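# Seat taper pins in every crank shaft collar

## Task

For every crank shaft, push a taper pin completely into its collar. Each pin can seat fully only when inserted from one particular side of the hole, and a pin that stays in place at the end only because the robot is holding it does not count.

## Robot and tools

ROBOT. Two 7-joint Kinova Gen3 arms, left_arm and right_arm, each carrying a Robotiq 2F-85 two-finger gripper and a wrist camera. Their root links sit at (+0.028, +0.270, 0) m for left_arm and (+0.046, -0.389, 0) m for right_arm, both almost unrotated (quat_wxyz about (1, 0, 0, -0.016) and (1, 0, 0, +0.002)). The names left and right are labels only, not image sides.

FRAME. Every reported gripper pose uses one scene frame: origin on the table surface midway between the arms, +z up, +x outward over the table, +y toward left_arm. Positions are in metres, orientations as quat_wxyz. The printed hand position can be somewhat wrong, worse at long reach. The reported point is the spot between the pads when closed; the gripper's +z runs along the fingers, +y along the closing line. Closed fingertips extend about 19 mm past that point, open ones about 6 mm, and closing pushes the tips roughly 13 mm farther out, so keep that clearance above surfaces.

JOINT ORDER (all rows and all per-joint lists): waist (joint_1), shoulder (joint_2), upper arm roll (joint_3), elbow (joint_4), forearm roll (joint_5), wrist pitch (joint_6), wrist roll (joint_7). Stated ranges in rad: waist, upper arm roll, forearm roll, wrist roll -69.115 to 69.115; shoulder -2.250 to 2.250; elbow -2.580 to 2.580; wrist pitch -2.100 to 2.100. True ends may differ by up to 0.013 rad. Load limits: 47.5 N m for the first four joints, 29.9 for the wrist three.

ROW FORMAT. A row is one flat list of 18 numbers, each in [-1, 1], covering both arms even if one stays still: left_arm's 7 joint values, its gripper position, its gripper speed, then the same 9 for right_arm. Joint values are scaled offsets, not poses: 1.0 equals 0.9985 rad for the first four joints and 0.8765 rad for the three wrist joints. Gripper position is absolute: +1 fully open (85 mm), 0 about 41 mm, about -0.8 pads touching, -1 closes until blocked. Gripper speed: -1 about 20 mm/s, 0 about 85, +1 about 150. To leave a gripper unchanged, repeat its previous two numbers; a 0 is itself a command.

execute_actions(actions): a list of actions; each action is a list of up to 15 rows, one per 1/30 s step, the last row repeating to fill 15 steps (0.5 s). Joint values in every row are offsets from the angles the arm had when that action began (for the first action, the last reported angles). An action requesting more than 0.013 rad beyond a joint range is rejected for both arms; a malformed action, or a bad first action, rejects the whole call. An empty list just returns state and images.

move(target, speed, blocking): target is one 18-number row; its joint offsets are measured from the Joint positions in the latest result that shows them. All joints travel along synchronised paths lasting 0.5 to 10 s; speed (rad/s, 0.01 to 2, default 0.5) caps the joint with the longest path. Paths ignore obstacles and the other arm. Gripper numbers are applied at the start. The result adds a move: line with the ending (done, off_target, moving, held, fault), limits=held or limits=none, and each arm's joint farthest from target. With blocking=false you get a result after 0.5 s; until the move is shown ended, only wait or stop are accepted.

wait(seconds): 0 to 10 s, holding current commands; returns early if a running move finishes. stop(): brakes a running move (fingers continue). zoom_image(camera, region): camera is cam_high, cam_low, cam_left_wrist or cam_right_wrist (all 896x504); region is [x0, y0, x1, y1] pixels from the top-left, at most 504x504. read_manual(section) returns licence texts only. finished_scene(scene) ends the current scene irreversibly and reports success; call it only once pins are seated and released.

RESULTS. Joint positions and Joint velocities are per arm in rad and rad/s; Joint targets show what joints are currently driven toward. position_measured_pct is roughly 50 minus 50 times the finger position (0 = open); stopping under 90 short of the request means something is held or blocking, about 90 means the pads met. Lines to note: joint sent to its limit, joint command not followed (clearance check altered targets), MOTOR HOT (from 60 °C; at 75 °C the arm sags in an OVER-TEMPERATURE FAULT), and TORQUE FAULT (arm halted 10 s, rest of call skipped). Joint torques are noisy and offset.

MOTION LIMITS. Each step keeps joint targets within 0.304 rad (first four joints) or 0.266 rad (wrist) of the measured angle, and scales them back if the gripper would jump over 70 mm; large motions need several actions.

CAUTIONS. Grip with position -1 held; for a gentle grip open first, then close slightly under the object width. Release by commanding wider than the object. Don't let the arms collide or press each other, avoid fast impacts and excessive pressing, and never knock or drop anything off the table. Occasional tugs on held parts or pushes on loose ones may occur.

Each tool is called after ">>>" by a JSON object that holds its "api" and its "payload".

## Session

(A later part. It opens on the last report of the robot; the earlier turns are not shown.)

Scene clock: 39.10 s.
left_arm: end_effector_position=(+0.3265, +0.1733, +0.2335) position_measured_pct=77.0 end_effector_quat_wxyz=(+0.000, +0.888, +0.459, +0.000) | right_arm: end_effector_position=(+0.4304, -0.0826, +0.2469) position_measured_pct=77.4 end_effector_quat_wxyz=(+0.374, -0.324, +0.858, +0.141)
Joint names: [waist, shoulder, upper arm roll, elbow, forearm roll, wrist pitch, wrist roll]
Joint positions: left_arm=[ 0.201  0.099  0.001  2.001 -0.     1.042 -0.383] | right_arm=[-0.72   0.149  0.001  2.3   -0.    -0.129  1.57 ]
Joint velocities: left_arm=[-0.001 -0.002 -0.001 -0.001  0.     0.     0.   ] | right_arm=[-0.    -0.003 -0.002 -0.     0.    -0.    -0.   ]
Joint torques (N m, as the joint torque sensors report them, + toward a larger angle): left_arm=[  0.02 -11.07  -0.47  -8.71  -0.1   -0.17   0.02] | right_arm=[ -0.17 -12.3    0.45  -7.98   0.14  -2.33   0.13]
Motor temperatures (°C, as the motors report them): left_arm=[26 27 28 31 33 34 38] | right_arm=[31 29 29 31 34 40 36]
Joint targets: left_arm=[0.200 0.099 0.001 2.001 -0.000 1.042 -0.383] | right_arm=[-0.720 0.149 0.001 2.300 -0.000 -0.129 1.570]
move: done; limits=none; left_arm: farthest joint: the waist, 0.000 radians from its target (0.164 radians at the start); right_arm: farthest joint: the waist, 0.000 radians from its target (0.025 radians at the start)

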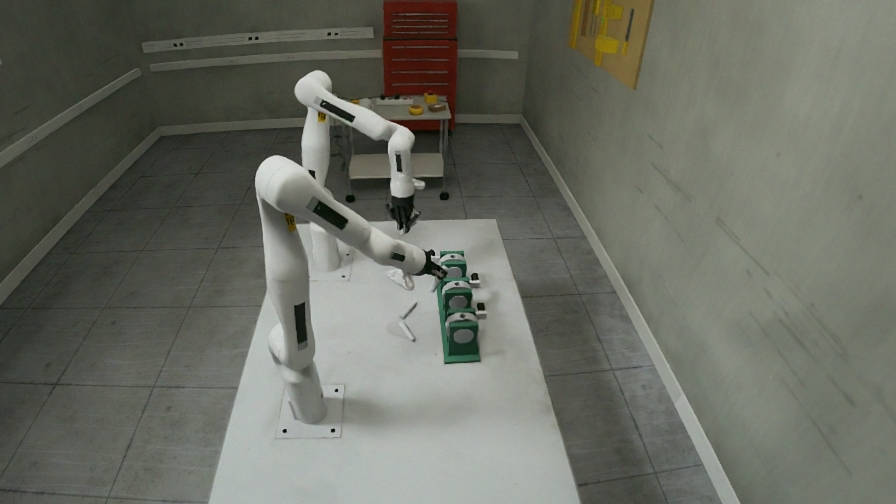

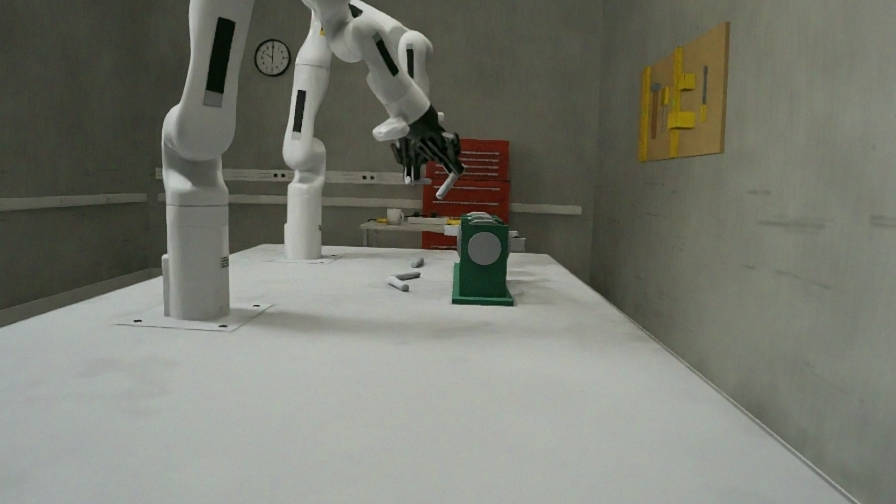

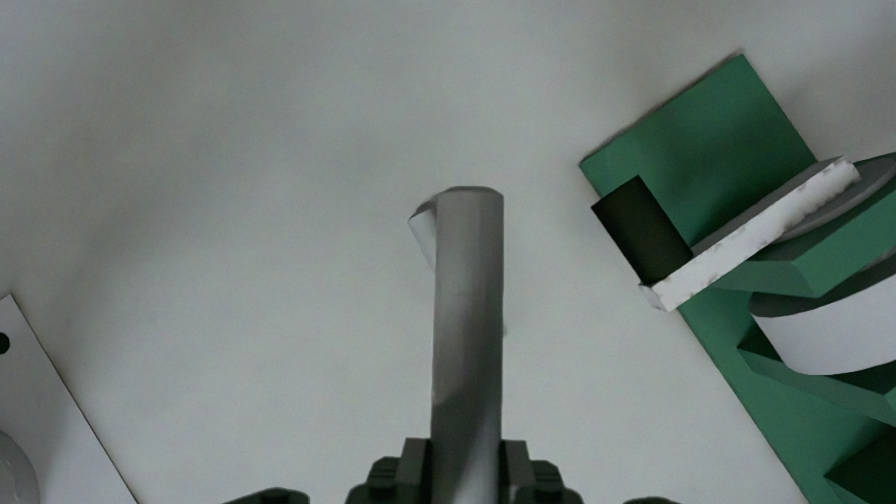

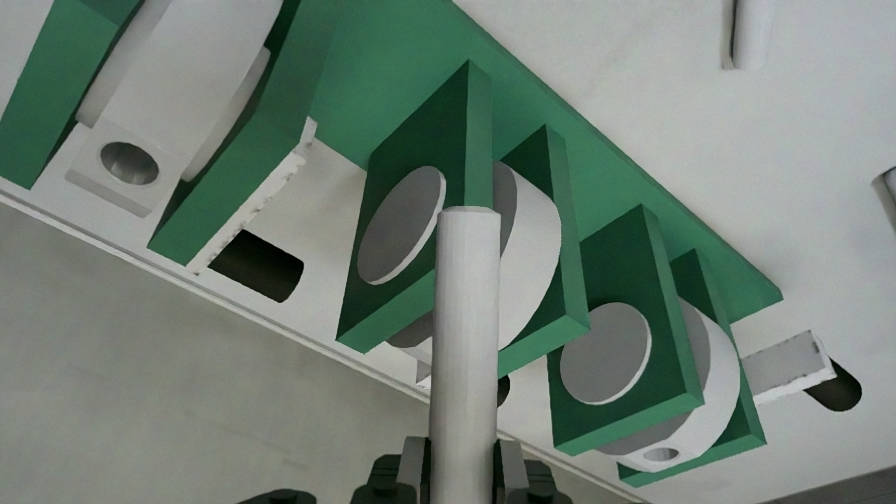

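>>> {"api": "move", "payload": {"target": [-0.3,0,0,0.2,0,-1,1,-1,0.3,0,0.351,0,0.1,0,-1,0,-1,0.3], "speed": 1.0}}

>>> {"api": "move", "payload": {"target": [0,0.1,0,0.1,0,-1,1,-1,0.3,0,0.4613,-0.001,0.074,0,-0.9785,0,-1,0.3], "speed": 1.0}}

Scene clock: 41.87 s.
left_arm: end_effector_position=(+0.4995, +0.2760, +0.2515) position_measured_pct=77.0 end_effector_quat_wxyz=(+0.279, +0.457, +0.825, +0.180) | right_arm: end_effector_position=(+0.4912, -0.0290, +0.2503) position_measured_pct=77.4 end_effector_quat_wxyz=(+0.547, -0.287, +0.759, +0.206)
Joint names: [waist, shoulder, upper arm roll, elbow, forearm roll, wrist pitch, wrist roll]
Joint positions: left_arm=[-0.099  0.099  0.001  2.201 -0.     0.165  0.494] | right_arm=[-0.72   0.499  0.001  2.4   -0.    -1.006  1.57 ]
Joint velocities: left_arm=[-0.002 -0.    -0.001 -0.    -0.    -0.001  0.   ] | right_arm=[ 0.     0.003  0.001  0.    -0.    -0.     0.   ]
Joint torques (N m, as the joint torque sensors report them, + toward a larger angle): left_arm=[ -0.62 -11.68  -0.12  -9.55   0.17  -2.33  -0.14] | right_arm=[ -0.21 -16.3    0.38  -5.15  -0.04  -2.75   0.01]
Motor temperatures (°C, as the motors report them): left_arm=[26 27 28 31 33 34 38] | right_arm=[31 29 29 31 34 40 36]
Joint targets: left_arm=[-0.099 0.099 0.001 2.201 -0.000 0.165 0.494] | right_arm=[-0.720 0.499 0.001 2.400 -0.000 -1.006 1.570]
move: done; limits=none; left_arm: farthest joint: the waist, 0.000 radians from its target (0.299 radians at the start); right_arm: farthest joint: the waist, 0.000 radians from its target (0.000 radians at the start)

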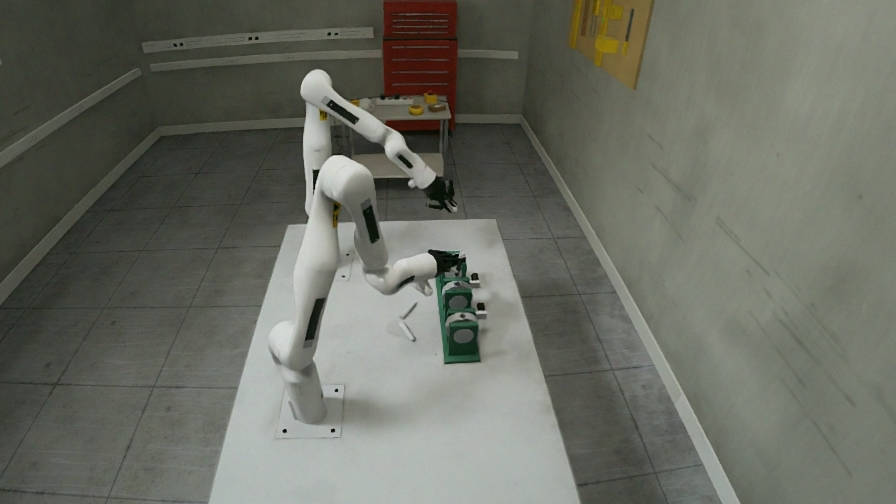

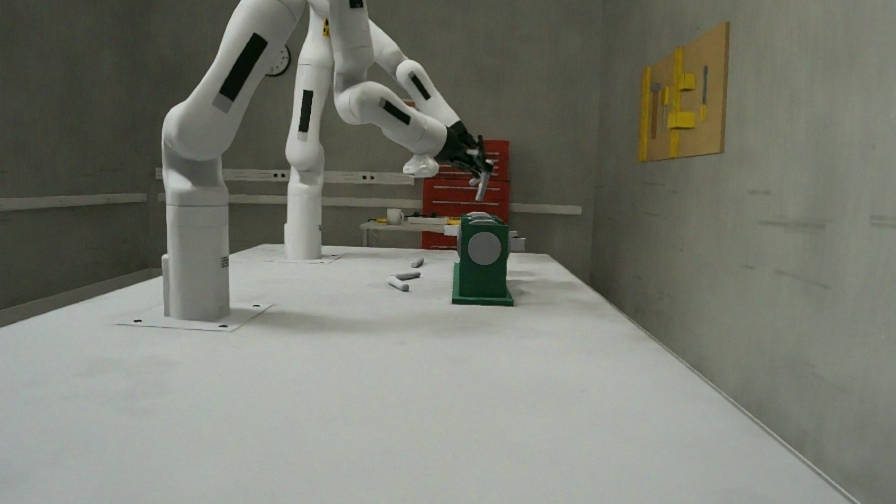

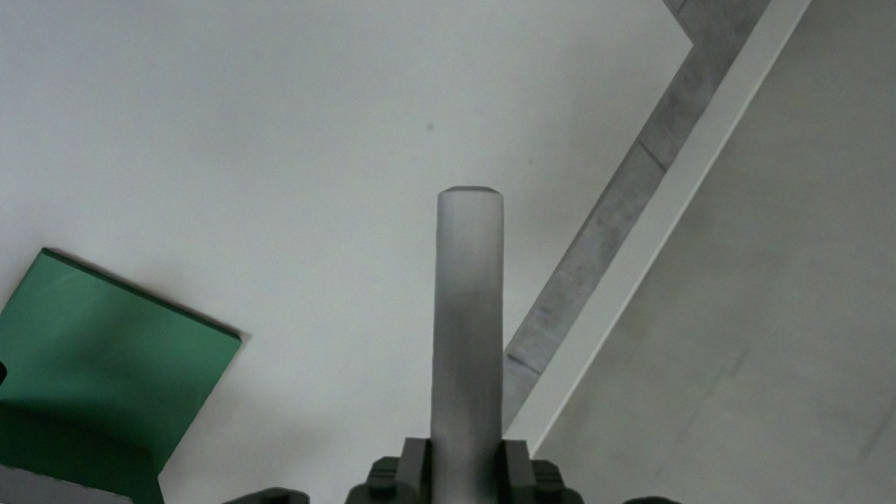

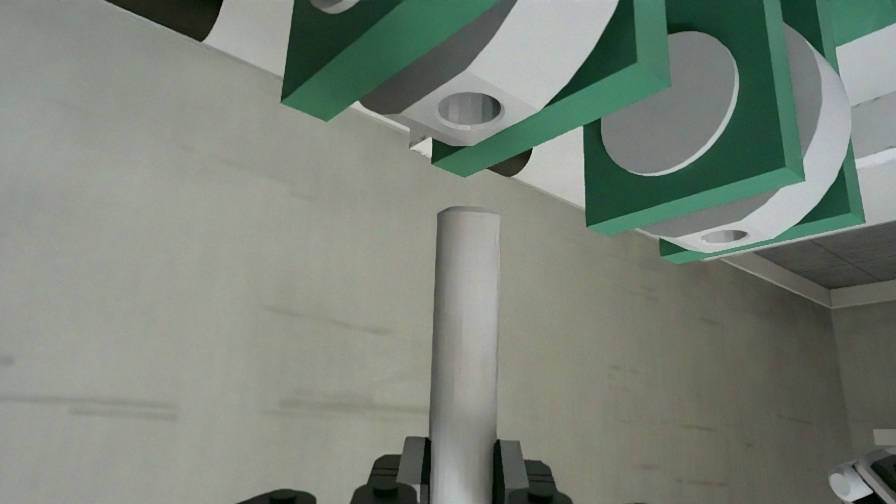

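Scene clock: 43.40 s.
left_arm: end_effector_position=(+0.6036, +0.2828, +0.3785) position_measured_pct=77.0 end_effector_quat_wxyz=(+0.621, +0.053, +0.778, +0.083) | right_arm: end_effector_position=(+0.4859, -0.0331, +0.2254) position_measured_pct=77.4 end_effector_quat_wxyz=(+0.662, -0.250, +0.661, +0.250)
Joint names: [waist, shoulder, upper arm roll, elbow, forearm roll, wrist pitch, wrist roll]
Joint positions: left_arm=[-0.099  0.199  0.001  2.3   -0.    -0.712  1.37 ] | right_arm=[-0.72   0.96  -0.     2.474 -0.    -1.863  1.57 ]
Joint velocities: left_arm=[-0.     0.     0.002  0.    -0.     0.     0.   ] | right_arm=[-0.     0.003 -0.     0.001  0.     0.001 -0.   ]
Joint torques (N m, as the joint torque sensors report them, + toward a larger angle): left_arm=[ -0.29 -13.54  -0.11  -9.77   0.09  -3.5   -0.27] | right_arm=[ -0.44 -18.25   0.79  -0.38   0.07  -3.06  -0.11]
Motor temperatures (°C, as the motors report them): left_arm=[26 27 28 31 33 34 38] | right_arm=[31 29 29 31 34 40 36]
Joint targets: left_arm=[-0.099 0.199 0.001 2.300 -0.000 -0.712 1.370] | right_arm=[-0.720 0.960 -0.000 2.474 -0.000 -1.863 1.570]
move: done; limits=none; left_arm: farthest joint: the waist, 0.000 radians from its target (0.000 radians at the start); right_arm: farthest joint: the waist, 0.000 radians from its target (0.000 radians at the start)

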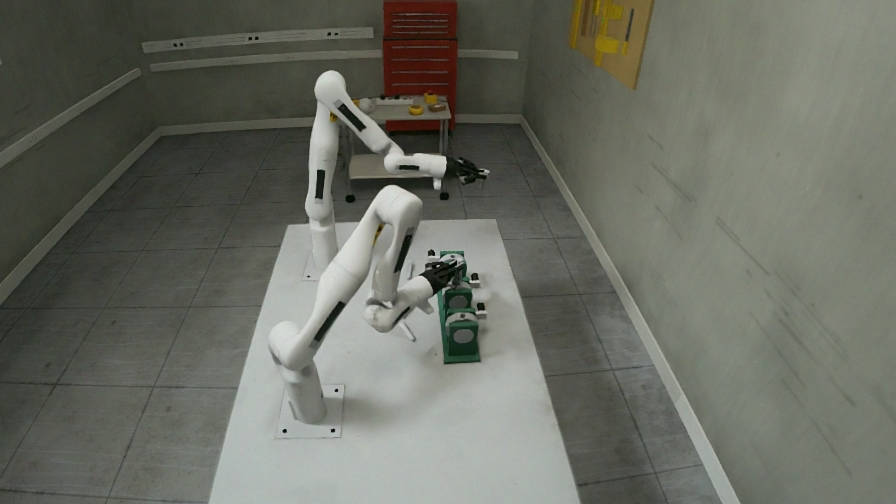

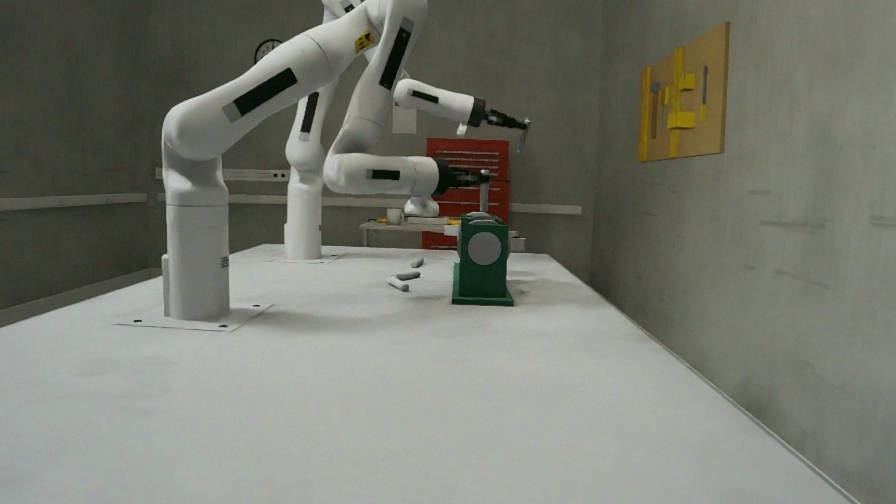

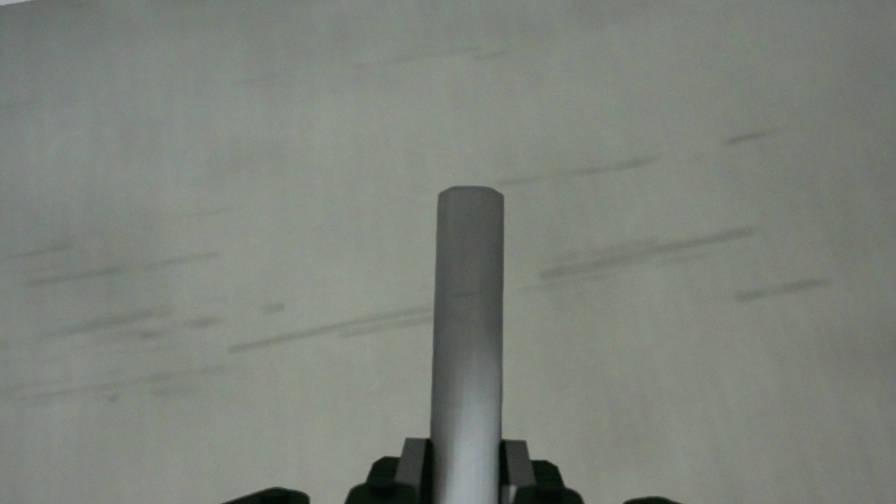

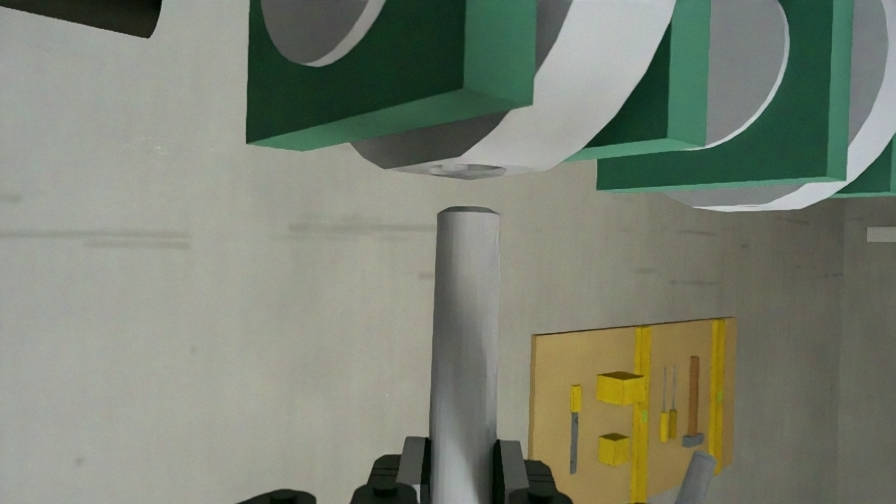

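Lateral alignment looks great. Check x.

>>> {"api": "zoom_image", "payload": {"camera": "cam_low", "region": [445,160,525,240]}}

>>> {"api": "zoom_image", "payload": {"camera": "cam_right_wrist", "region": [410,140,530,240]}}

Region (445, 160, 525, 240) of cam_low's 896x504 image, scaled by 6.300, with more detail than that image has.

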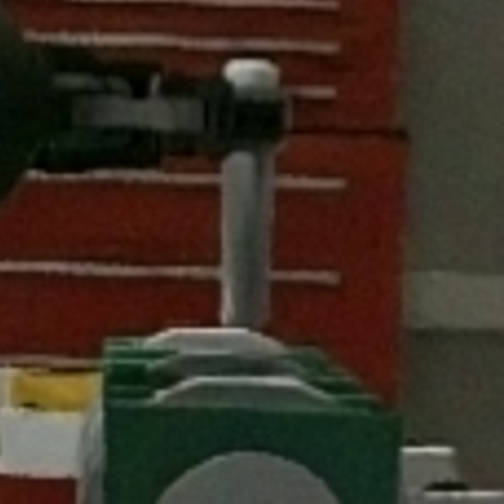

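Region (410, 140, 530, 240) of cam_right_wrist's 896x504 image, scaled by 4.200.

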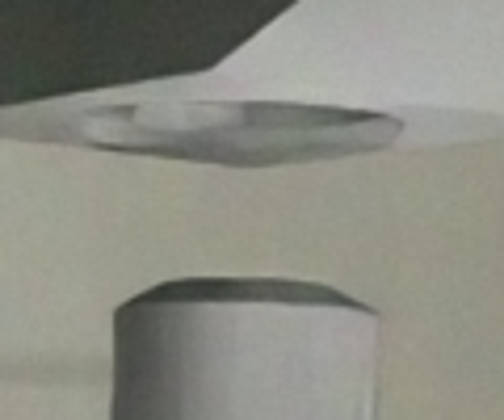

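>>> {"api": "move", "payload": {"target": [0,0.2,0,0.0,0,-0.475,0.229,-1,0.3,0,0.024,0,0.0185,0,-0.0485,0,-1,0.3], "speed": 0.6}}

>>> {"api": "zoom_image", "payload": {"camera": "cam_low", "region": [445,160,525,240]}}

>>> {"api": "zoom_image", "payload": {"camera": "cam_high", "region": [420,245,500,325]}}

Scene clock: 45.50 s.
left_arm: end_effector_position=(+0.6373, +0.2850, +0.3886) position_measured_pct=77.0 end_effector_quat_wxyz=(+0.707, -0.023, +0.707, +0.023) | right_arm: end_effector_position=(+0.4806, -0.0378, +0.2212) position_measured_pct=77.4 end_effector_quat_wxyz=(+0.662, -0.250, +0.661, +0.250)
Joint names: [waist, shoulder, upper arm roll, elbow, forearm roll, wrist pitch, wrist roll]
Joint positions: left_arm=[-0.099  0.398  0.001  2.3   -0.    -1.128  1.571] | right_arm=[-0.72   0.984 -0.     2.492 -0.    -1.906  1.57 ]
Joint velocities: left_arm=[ 0.     0.002  0.001 -0.    -0.     0.002 -0.   ] | right_arm=[-0.    -0.    -0.    -0.001  0.     0.001  0.   ]
Joint torques (N m, as the joint torque sensors report them, + toward a larger angle): left_arm=[  0.01 -16.77  -0.21  -7.9    0.14  -3.61  -0.21] | right_arm=[ -0.32 -18.3    0.57   0.05   0.42  -3.3   -0.07]
Motor temperatures (°C, as the motors report them): left_arm=[26 27 28 31 33 34 38] | right_arm=[31 29 29 31 34 40 36]
Joint targets: left_arm=[-0.099 0.399 0.001 2.300 -0.000 -1.128 1.571] | right_arm=[-0.720 0.984 -0.000 2.492 -0.000 -1.906 1.570]
move: done; limits=none; left_arm: farthest joint: the waist, 0.000 radians from its target (0.000 radians at the start); right_arm: farthest joint: the waist, 0.000 radians from its target (0.000 radians at the start)

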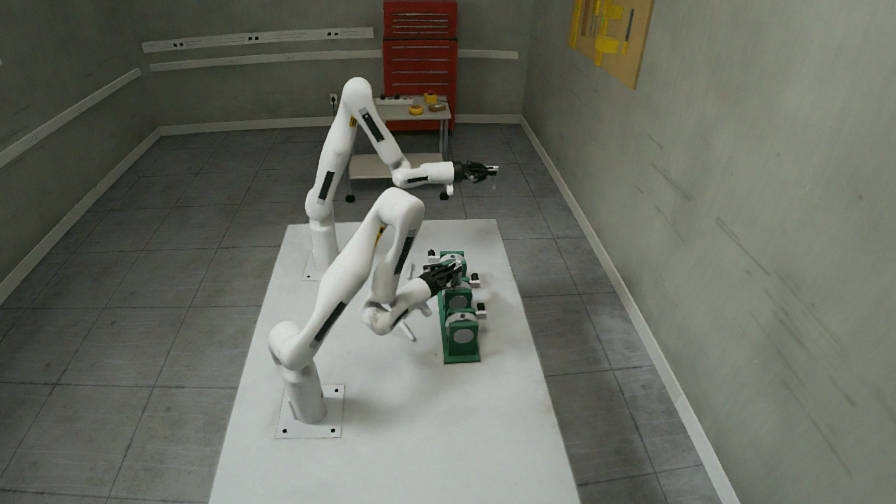

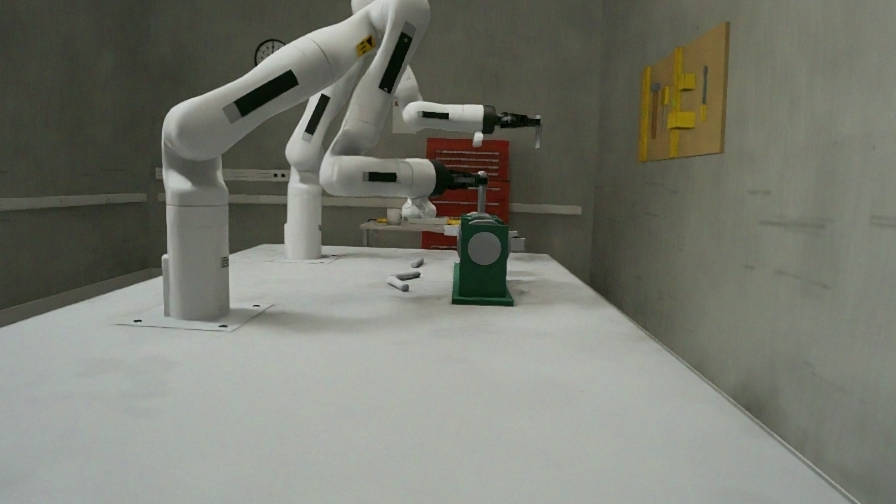

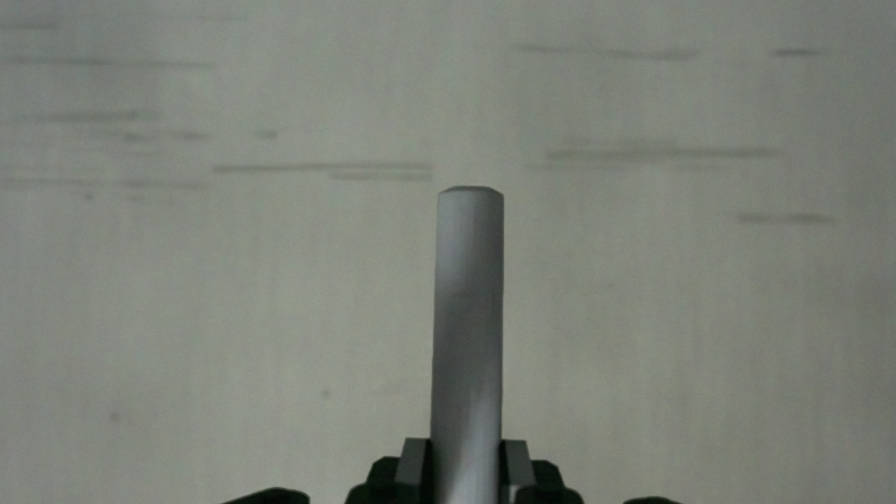

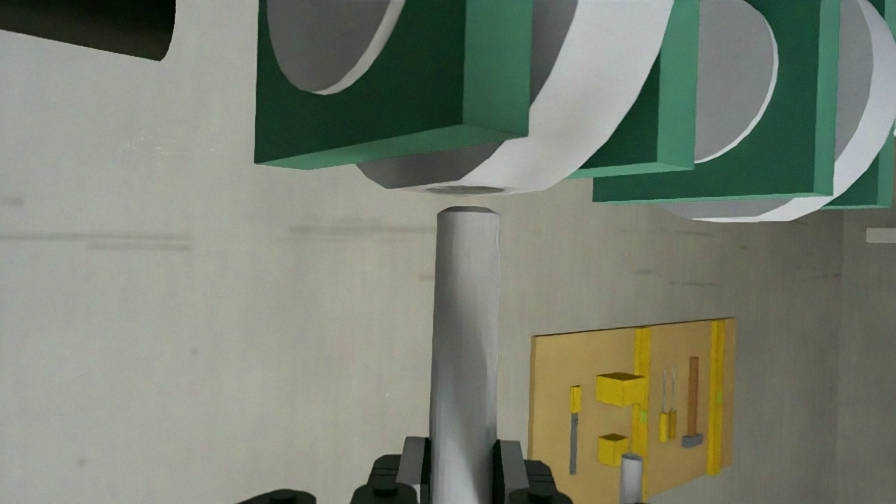

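Region (445, 160, 525, 240) of cam_low's 896x504 image, scaled by 6.300, with more detail than that image has.

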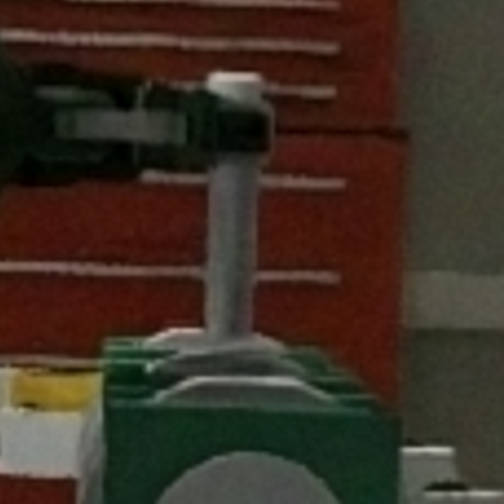

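Region (420, 245, 500, 325) of cam_high's 896x504 image, scaled by 6.300, with more detail than that image has.

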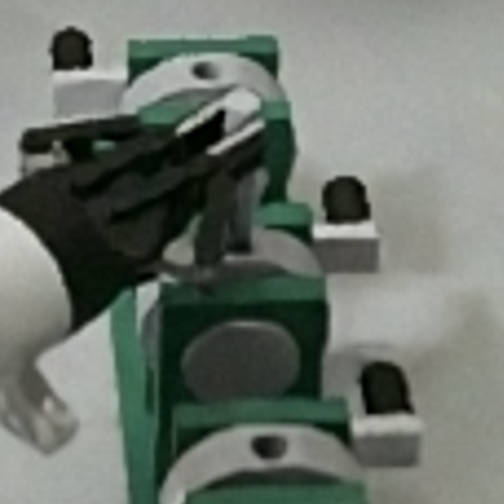

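>>> {"api": "move", "payload": {"target": [0,0,0,0,0,0,0,-1,0.3,0,0.0477,0,-0.0113,0,-0.0413,0,-1,0.3], "speed": 0.06}}

Scene clock: 47.00 s.
left_arm: end_effector_position=(+0.6373, +0.2850, +0.3886) position_measured_pct=77.0 end_effector_quat_wxyz=(+0.707, -0.023, +0.707, +0.023) | right_arm: end_effector_position=(+0.4820, -0.0380, +0.2145) position_measured_pct=77.4 end_effector_quat_wxyz=(+0.667, -0.248, +0.656, +0.251)
Joint names: [waist, shoulder, upper arm roll, elbow, forearm roll, wrist pitch, wrist roll]
Joint positions: left_arm=[-0.099  0.398  0.001  2.3   -0.    -1.128  1.571] | right_arm=[-0.719  1.024  0.     2.48  -0.001 -1.948  1.571]
Joint velocities: left_arm=[ 0.001  0.     0.001 -0.     0.     0.001  0.   ] | right_arm=[ 0.     0.001 -0.001 -0.002  0.    -0.001  0.   ]
Joint torques (N m, as the joint torque sensors report them, + toward a larger angle): left_arm=[ -0.09 -16.24   0.31  -8.4   -0.3   -3.65  -0.09] | right_arm=[ -0.99 -12.36  -0.07   1.72   0.31  -0.15   0.18]
Motor temperatures (°C, as the motors report them): left_arm=[26 27 28 31 33 34 38] | right_arm=[31 29 29 31 34 40 36]
Joint targets: left_arm=[-0.099 0.398 0.001 2.300 -0.000 -1.128 1.571] | right_arm=[-0.720 1.031 -0.000 2.481 -0.000 -1.942 1.570]
move: done; limits=none; left_arm: farthest joint: the waist, 0.000 radians from its target (0.000 radians at the start); right_arm: farthest joint: the shoulder, 0.008 radians from its target (0.048 radians at the start)

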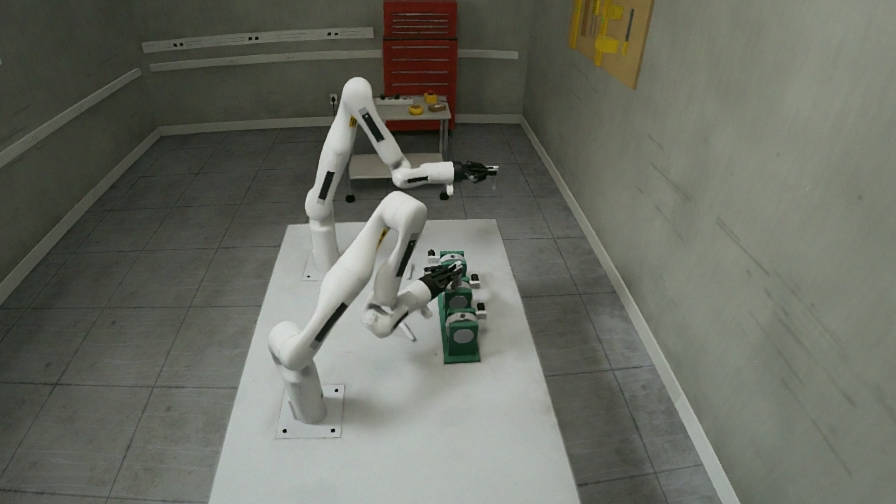

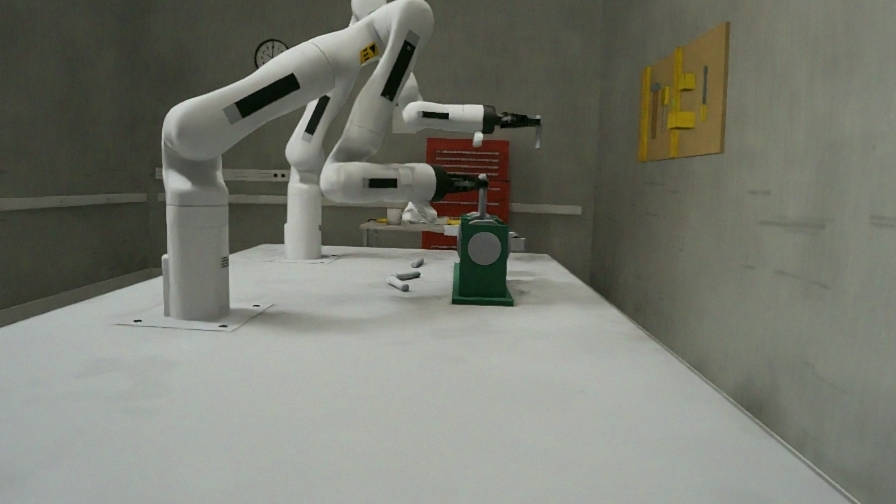

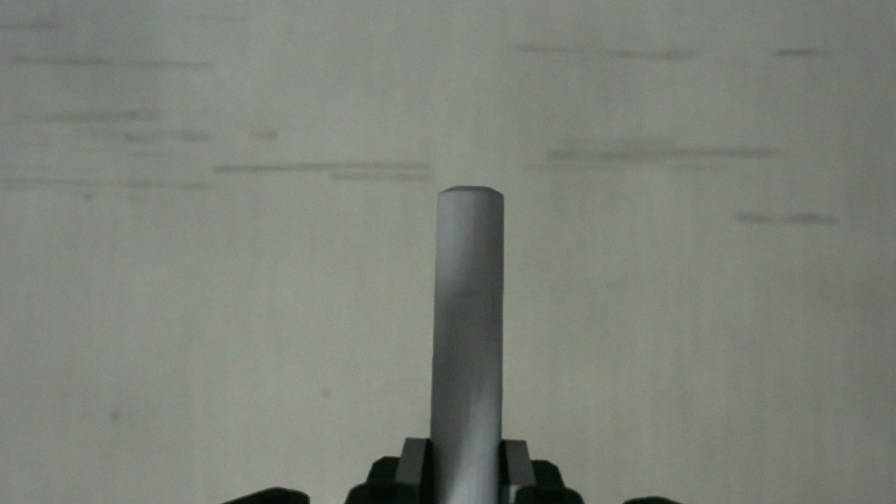

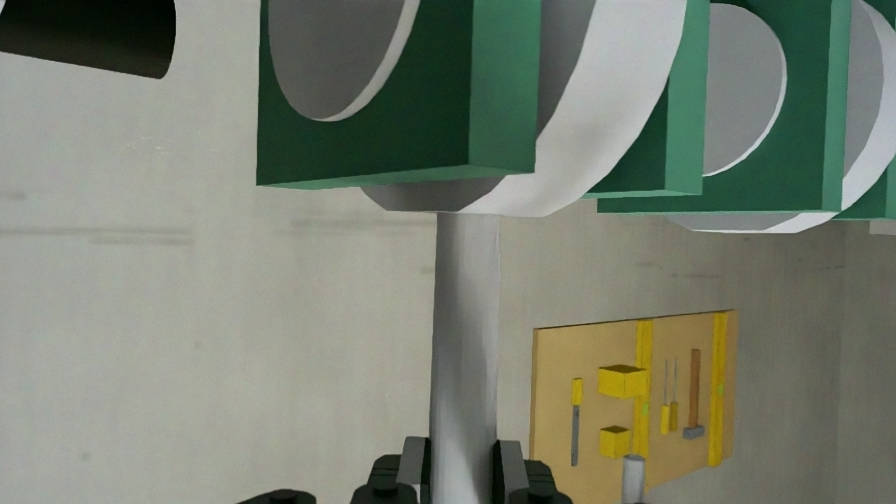

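>>> {"api": "move", "payload": {"target": [0,0,0,0,0,0,0,-1,0.3,0,0.004,0,-0.0066,0,0.020,0,-1,0.3], "speed": 0.03}}

Scene clock: 48.17 s.
left_arm: end_effector_position=(+0.6373, +0.2850, +0.3886) position_measured_pct=77.0 end_effector_quat_wxyz=(+0.707, -0.023, +0.707, +0.023) | right_arm: end_effector_position=(+0.4850, -0.0376, +0.2145) position_measured_pct=77.4 end_effector_quat_wxyz=(+0.668, -0.247, +0.657, +0.249)
Joint names: [waist, shoulder, upper arm roll, elbow, forearm roll, wrist pitch, wrist roll]
Joint positions: left_arm=[-0.099  0.398  0.001  2.3   -0.    -1.128  1.571] | right_arm=[-0.717  1.021  0.001  2.472 -0.003 -1.937  1.571]
Joint velocities: left_arm=[-0.001  0.     0.     0.     0.     0.     0.   ] | right_arm=[ 0.    -0.    -0.001 -0.     0.001 -0.     0.   ]
Joint torques (N m, as the joint torque sensors report them, + toward a larger angle): left_arm=[ -0.18 -16.31  -0.49  -8.13  -0.08  -3.61  -0.25] | right_arm=[ -0.83 -12.43  -0.53   1.89   0.71   0.16  -0.24]
Motor temperatures (°C, as the motors report them): left_arm=[26 27 28 31 33 34 38] | right_arm=[31 29 29 31 34 40 36]
Joint targets: left_arm=[-0.099 0.398 0.001 2.300 -0.000 -1.128 1.571] | right_arm=[-0.719 1.028 0.000 2.473 -0.001 -1.931 1.571]
move: done; limits=none; left_arm: farthest joint: the waist, 0.000 radians from its target (0.000 radians at the start); right_arm: farthest joint: the shoulder, 0.007 radians from its target (0.004 radians at the start)

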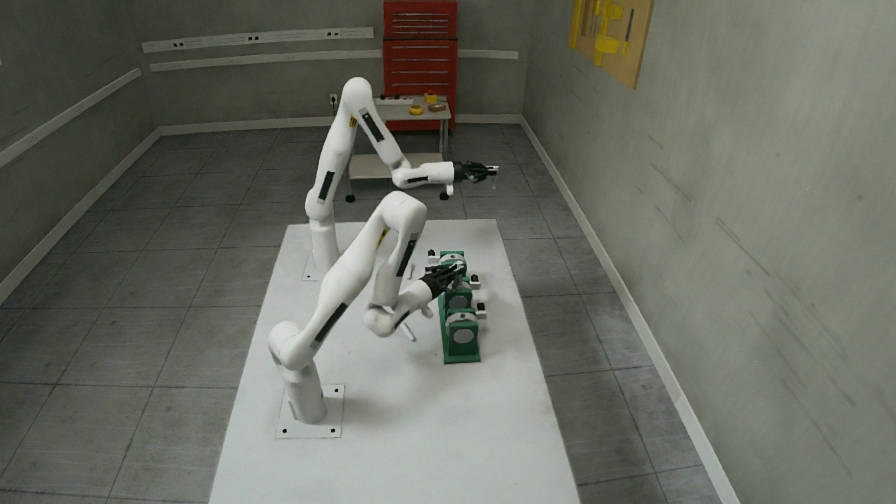

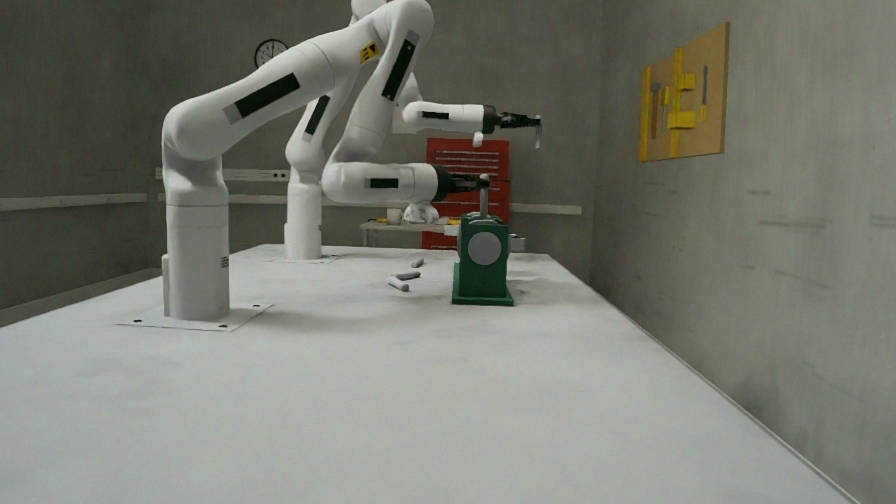

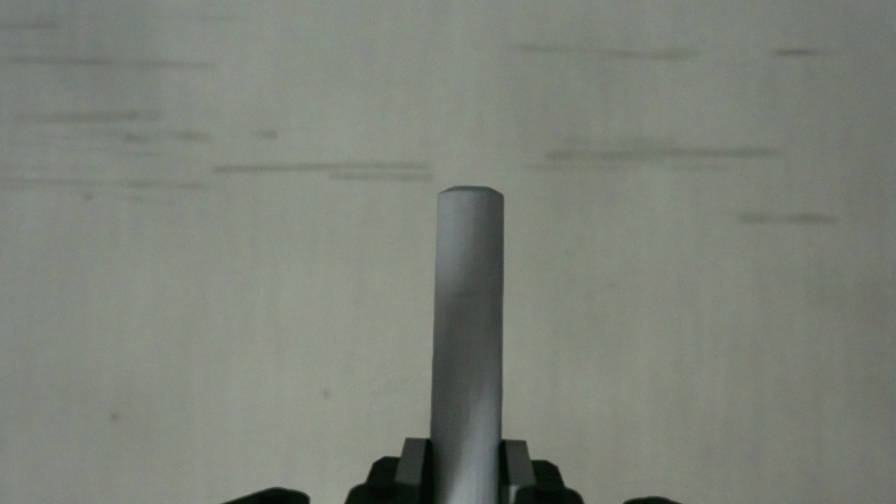

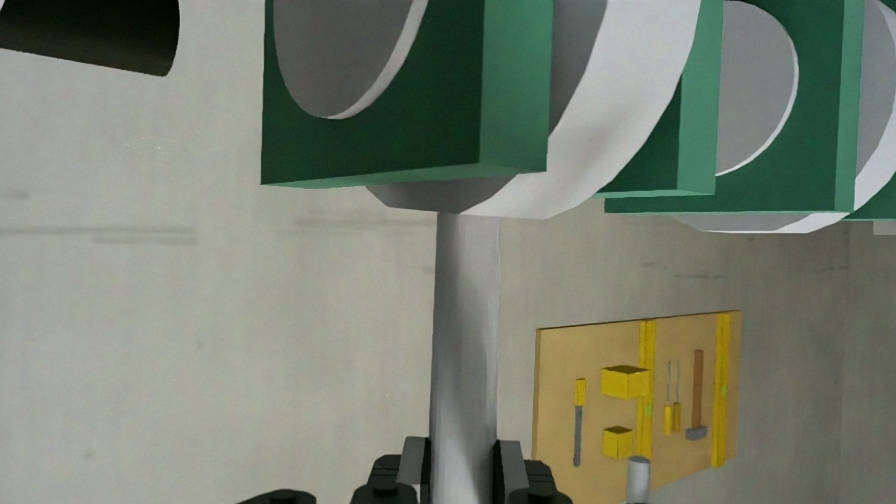

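>>> {"api": "move", "payload": {"target": [0,0,0,0,0,0,0,-1,0.3,-0.003,-0.044,0,0.012,0.003,0.052,0,-1,0.3], "speed": 0.1}}

>>> {"api": "zoom_image", "payload": {"camera": "cam_low", "region": [455,190,515,250]}}

>>> {"api": "zoom_image", "payload": {"camera": "cam_right_wrist", "region": [370,140,570,240]}}

>>> {"api": "zoom_image", "payload": {"camera": "cam_high", "region": [435,260,485,310]}}

Scene clock: 49.43 s.
left_arm: end_effector_position=(+0.6373, +0.2850, +0.3886) position_measured_pct=77.0 end_effector_quat_wxyz=(+0.707, -0.023, +0.707, +0.023) | right_arm: end_effector_position=(+0.4831, -0.0361, +0.2223) position_measured_pct=77.4 end_effector_quat_wxyz=(+0.662, -0.250, +0.661, +0.250)
Joint names: [waist, shoulder, upper arm roll, elbow, forearm roll, wrist pitch, wrist roll]
Joint positions: left_arm=[-0.099  0.398  0.001  2.3   -0.    -1.128  1.571] | right_arm=[-0.72   0.977  0.001  2.484 -0.    -1.892  1.571]
Joint velocities: left_arm=[ 0.     0.     0.002 -0.     0.    -0.001 -0.   ] | right_arm=[-0.    -0.003 -0.001 -0.     0.     0.001 -0.   ]
Joint torques (N m, as the joint torque sensors report them, + toward a larger angle): left_arm=[ -0.56 -16.26   0.35  -8.1    0.    -4.11  -0.12] | right_arm=[  0.25 -18.11   0.82   0.01  -0.04  -3.31  -0.22]
Motor temperatures (°C, as the motors report them): left_arm=[26 27 28 31 33 34 38] | right_arm=[31 29 29 31 34 40 36]
Joint targets: left_arm=[-0.099 0.398 0.001 2.300 -0.000 -1.128 1.571] | right_arm=[-0.720 0.977 0.001 2.484 -0.000 -1.892 1.571]
move: done; limits=none; left_arm: farthest joint: the waist, 0.000 radians from its target (0.000 radians at the start); right_arm: farthest joint: the waist, 0.000 radians from its target (0.003 radians at the start)

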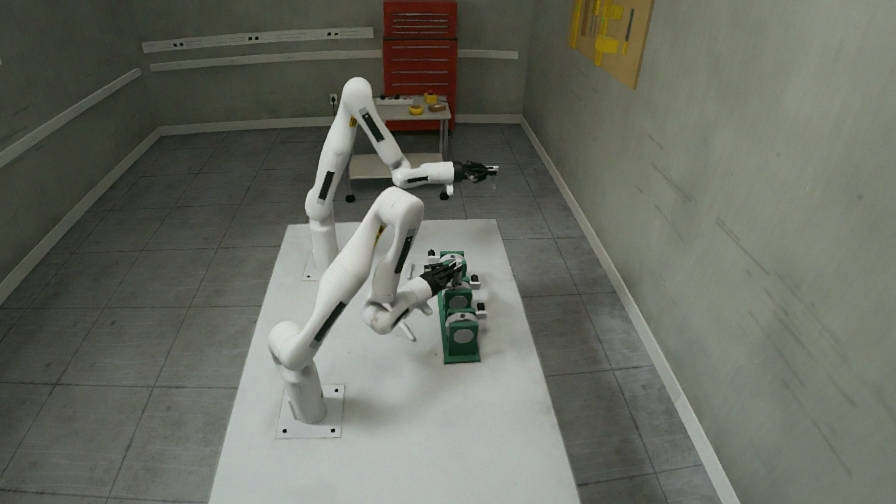

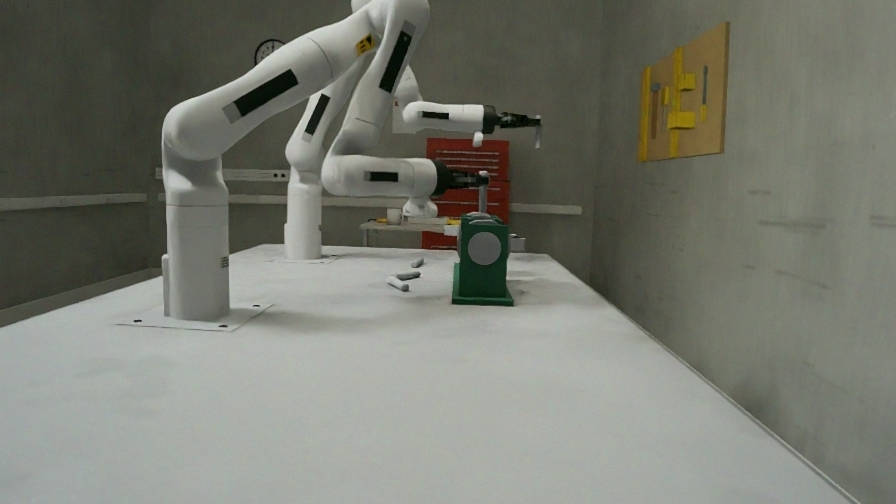

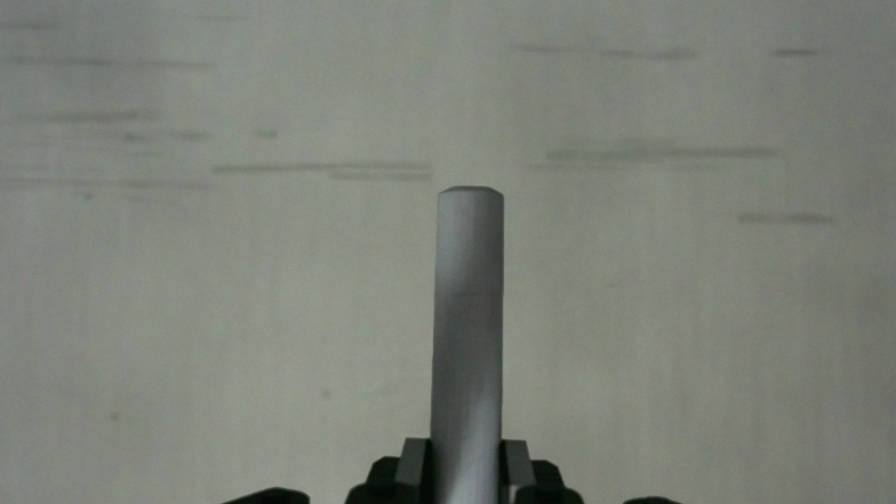

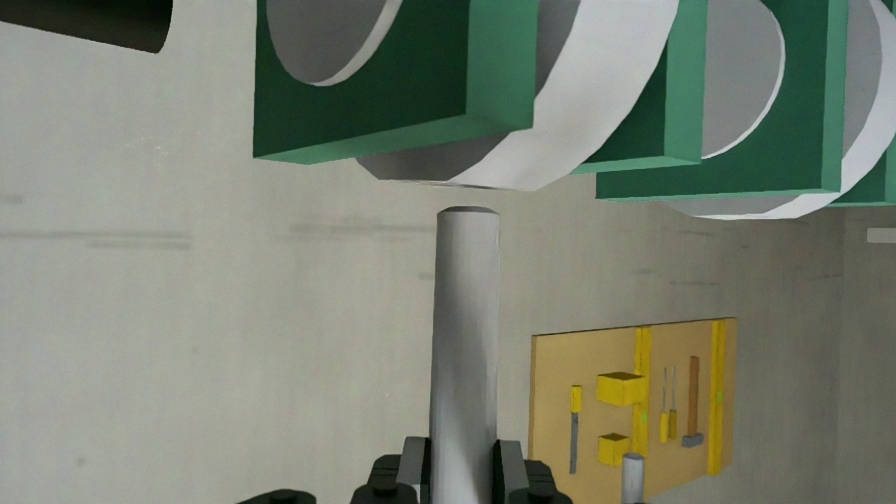

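Region (455, 190, 515, 250) of cam_low's 896x504 image, scaled by 8.400, with more detail than that image has.

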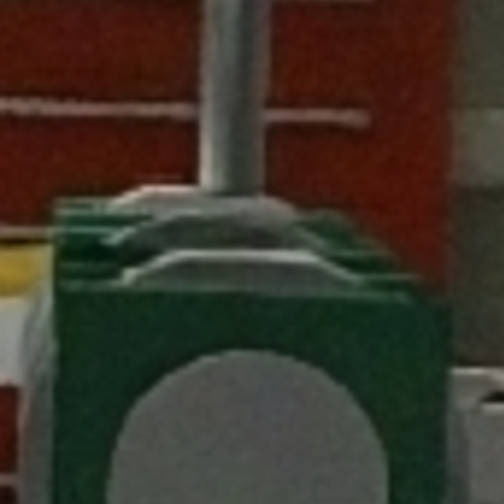

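Region (370, 140, 570, 240) of cam_right_wrist's 896x504 image, scaled by 2.520.

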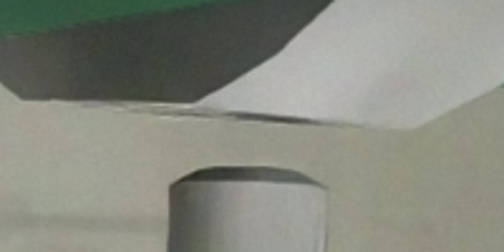

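Region (435, 260, 485, 310) of cam_high's 896x504 image, scaled by 10.080, with more detail than that image has.

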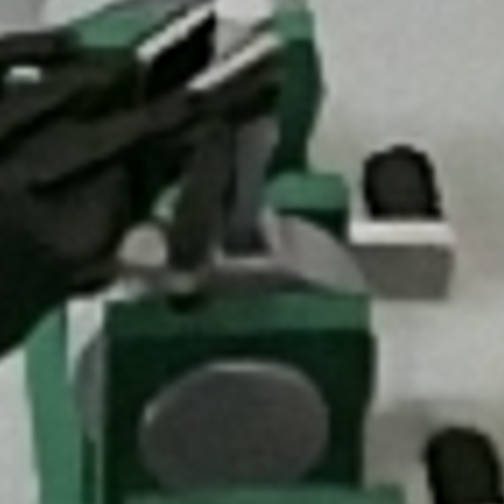

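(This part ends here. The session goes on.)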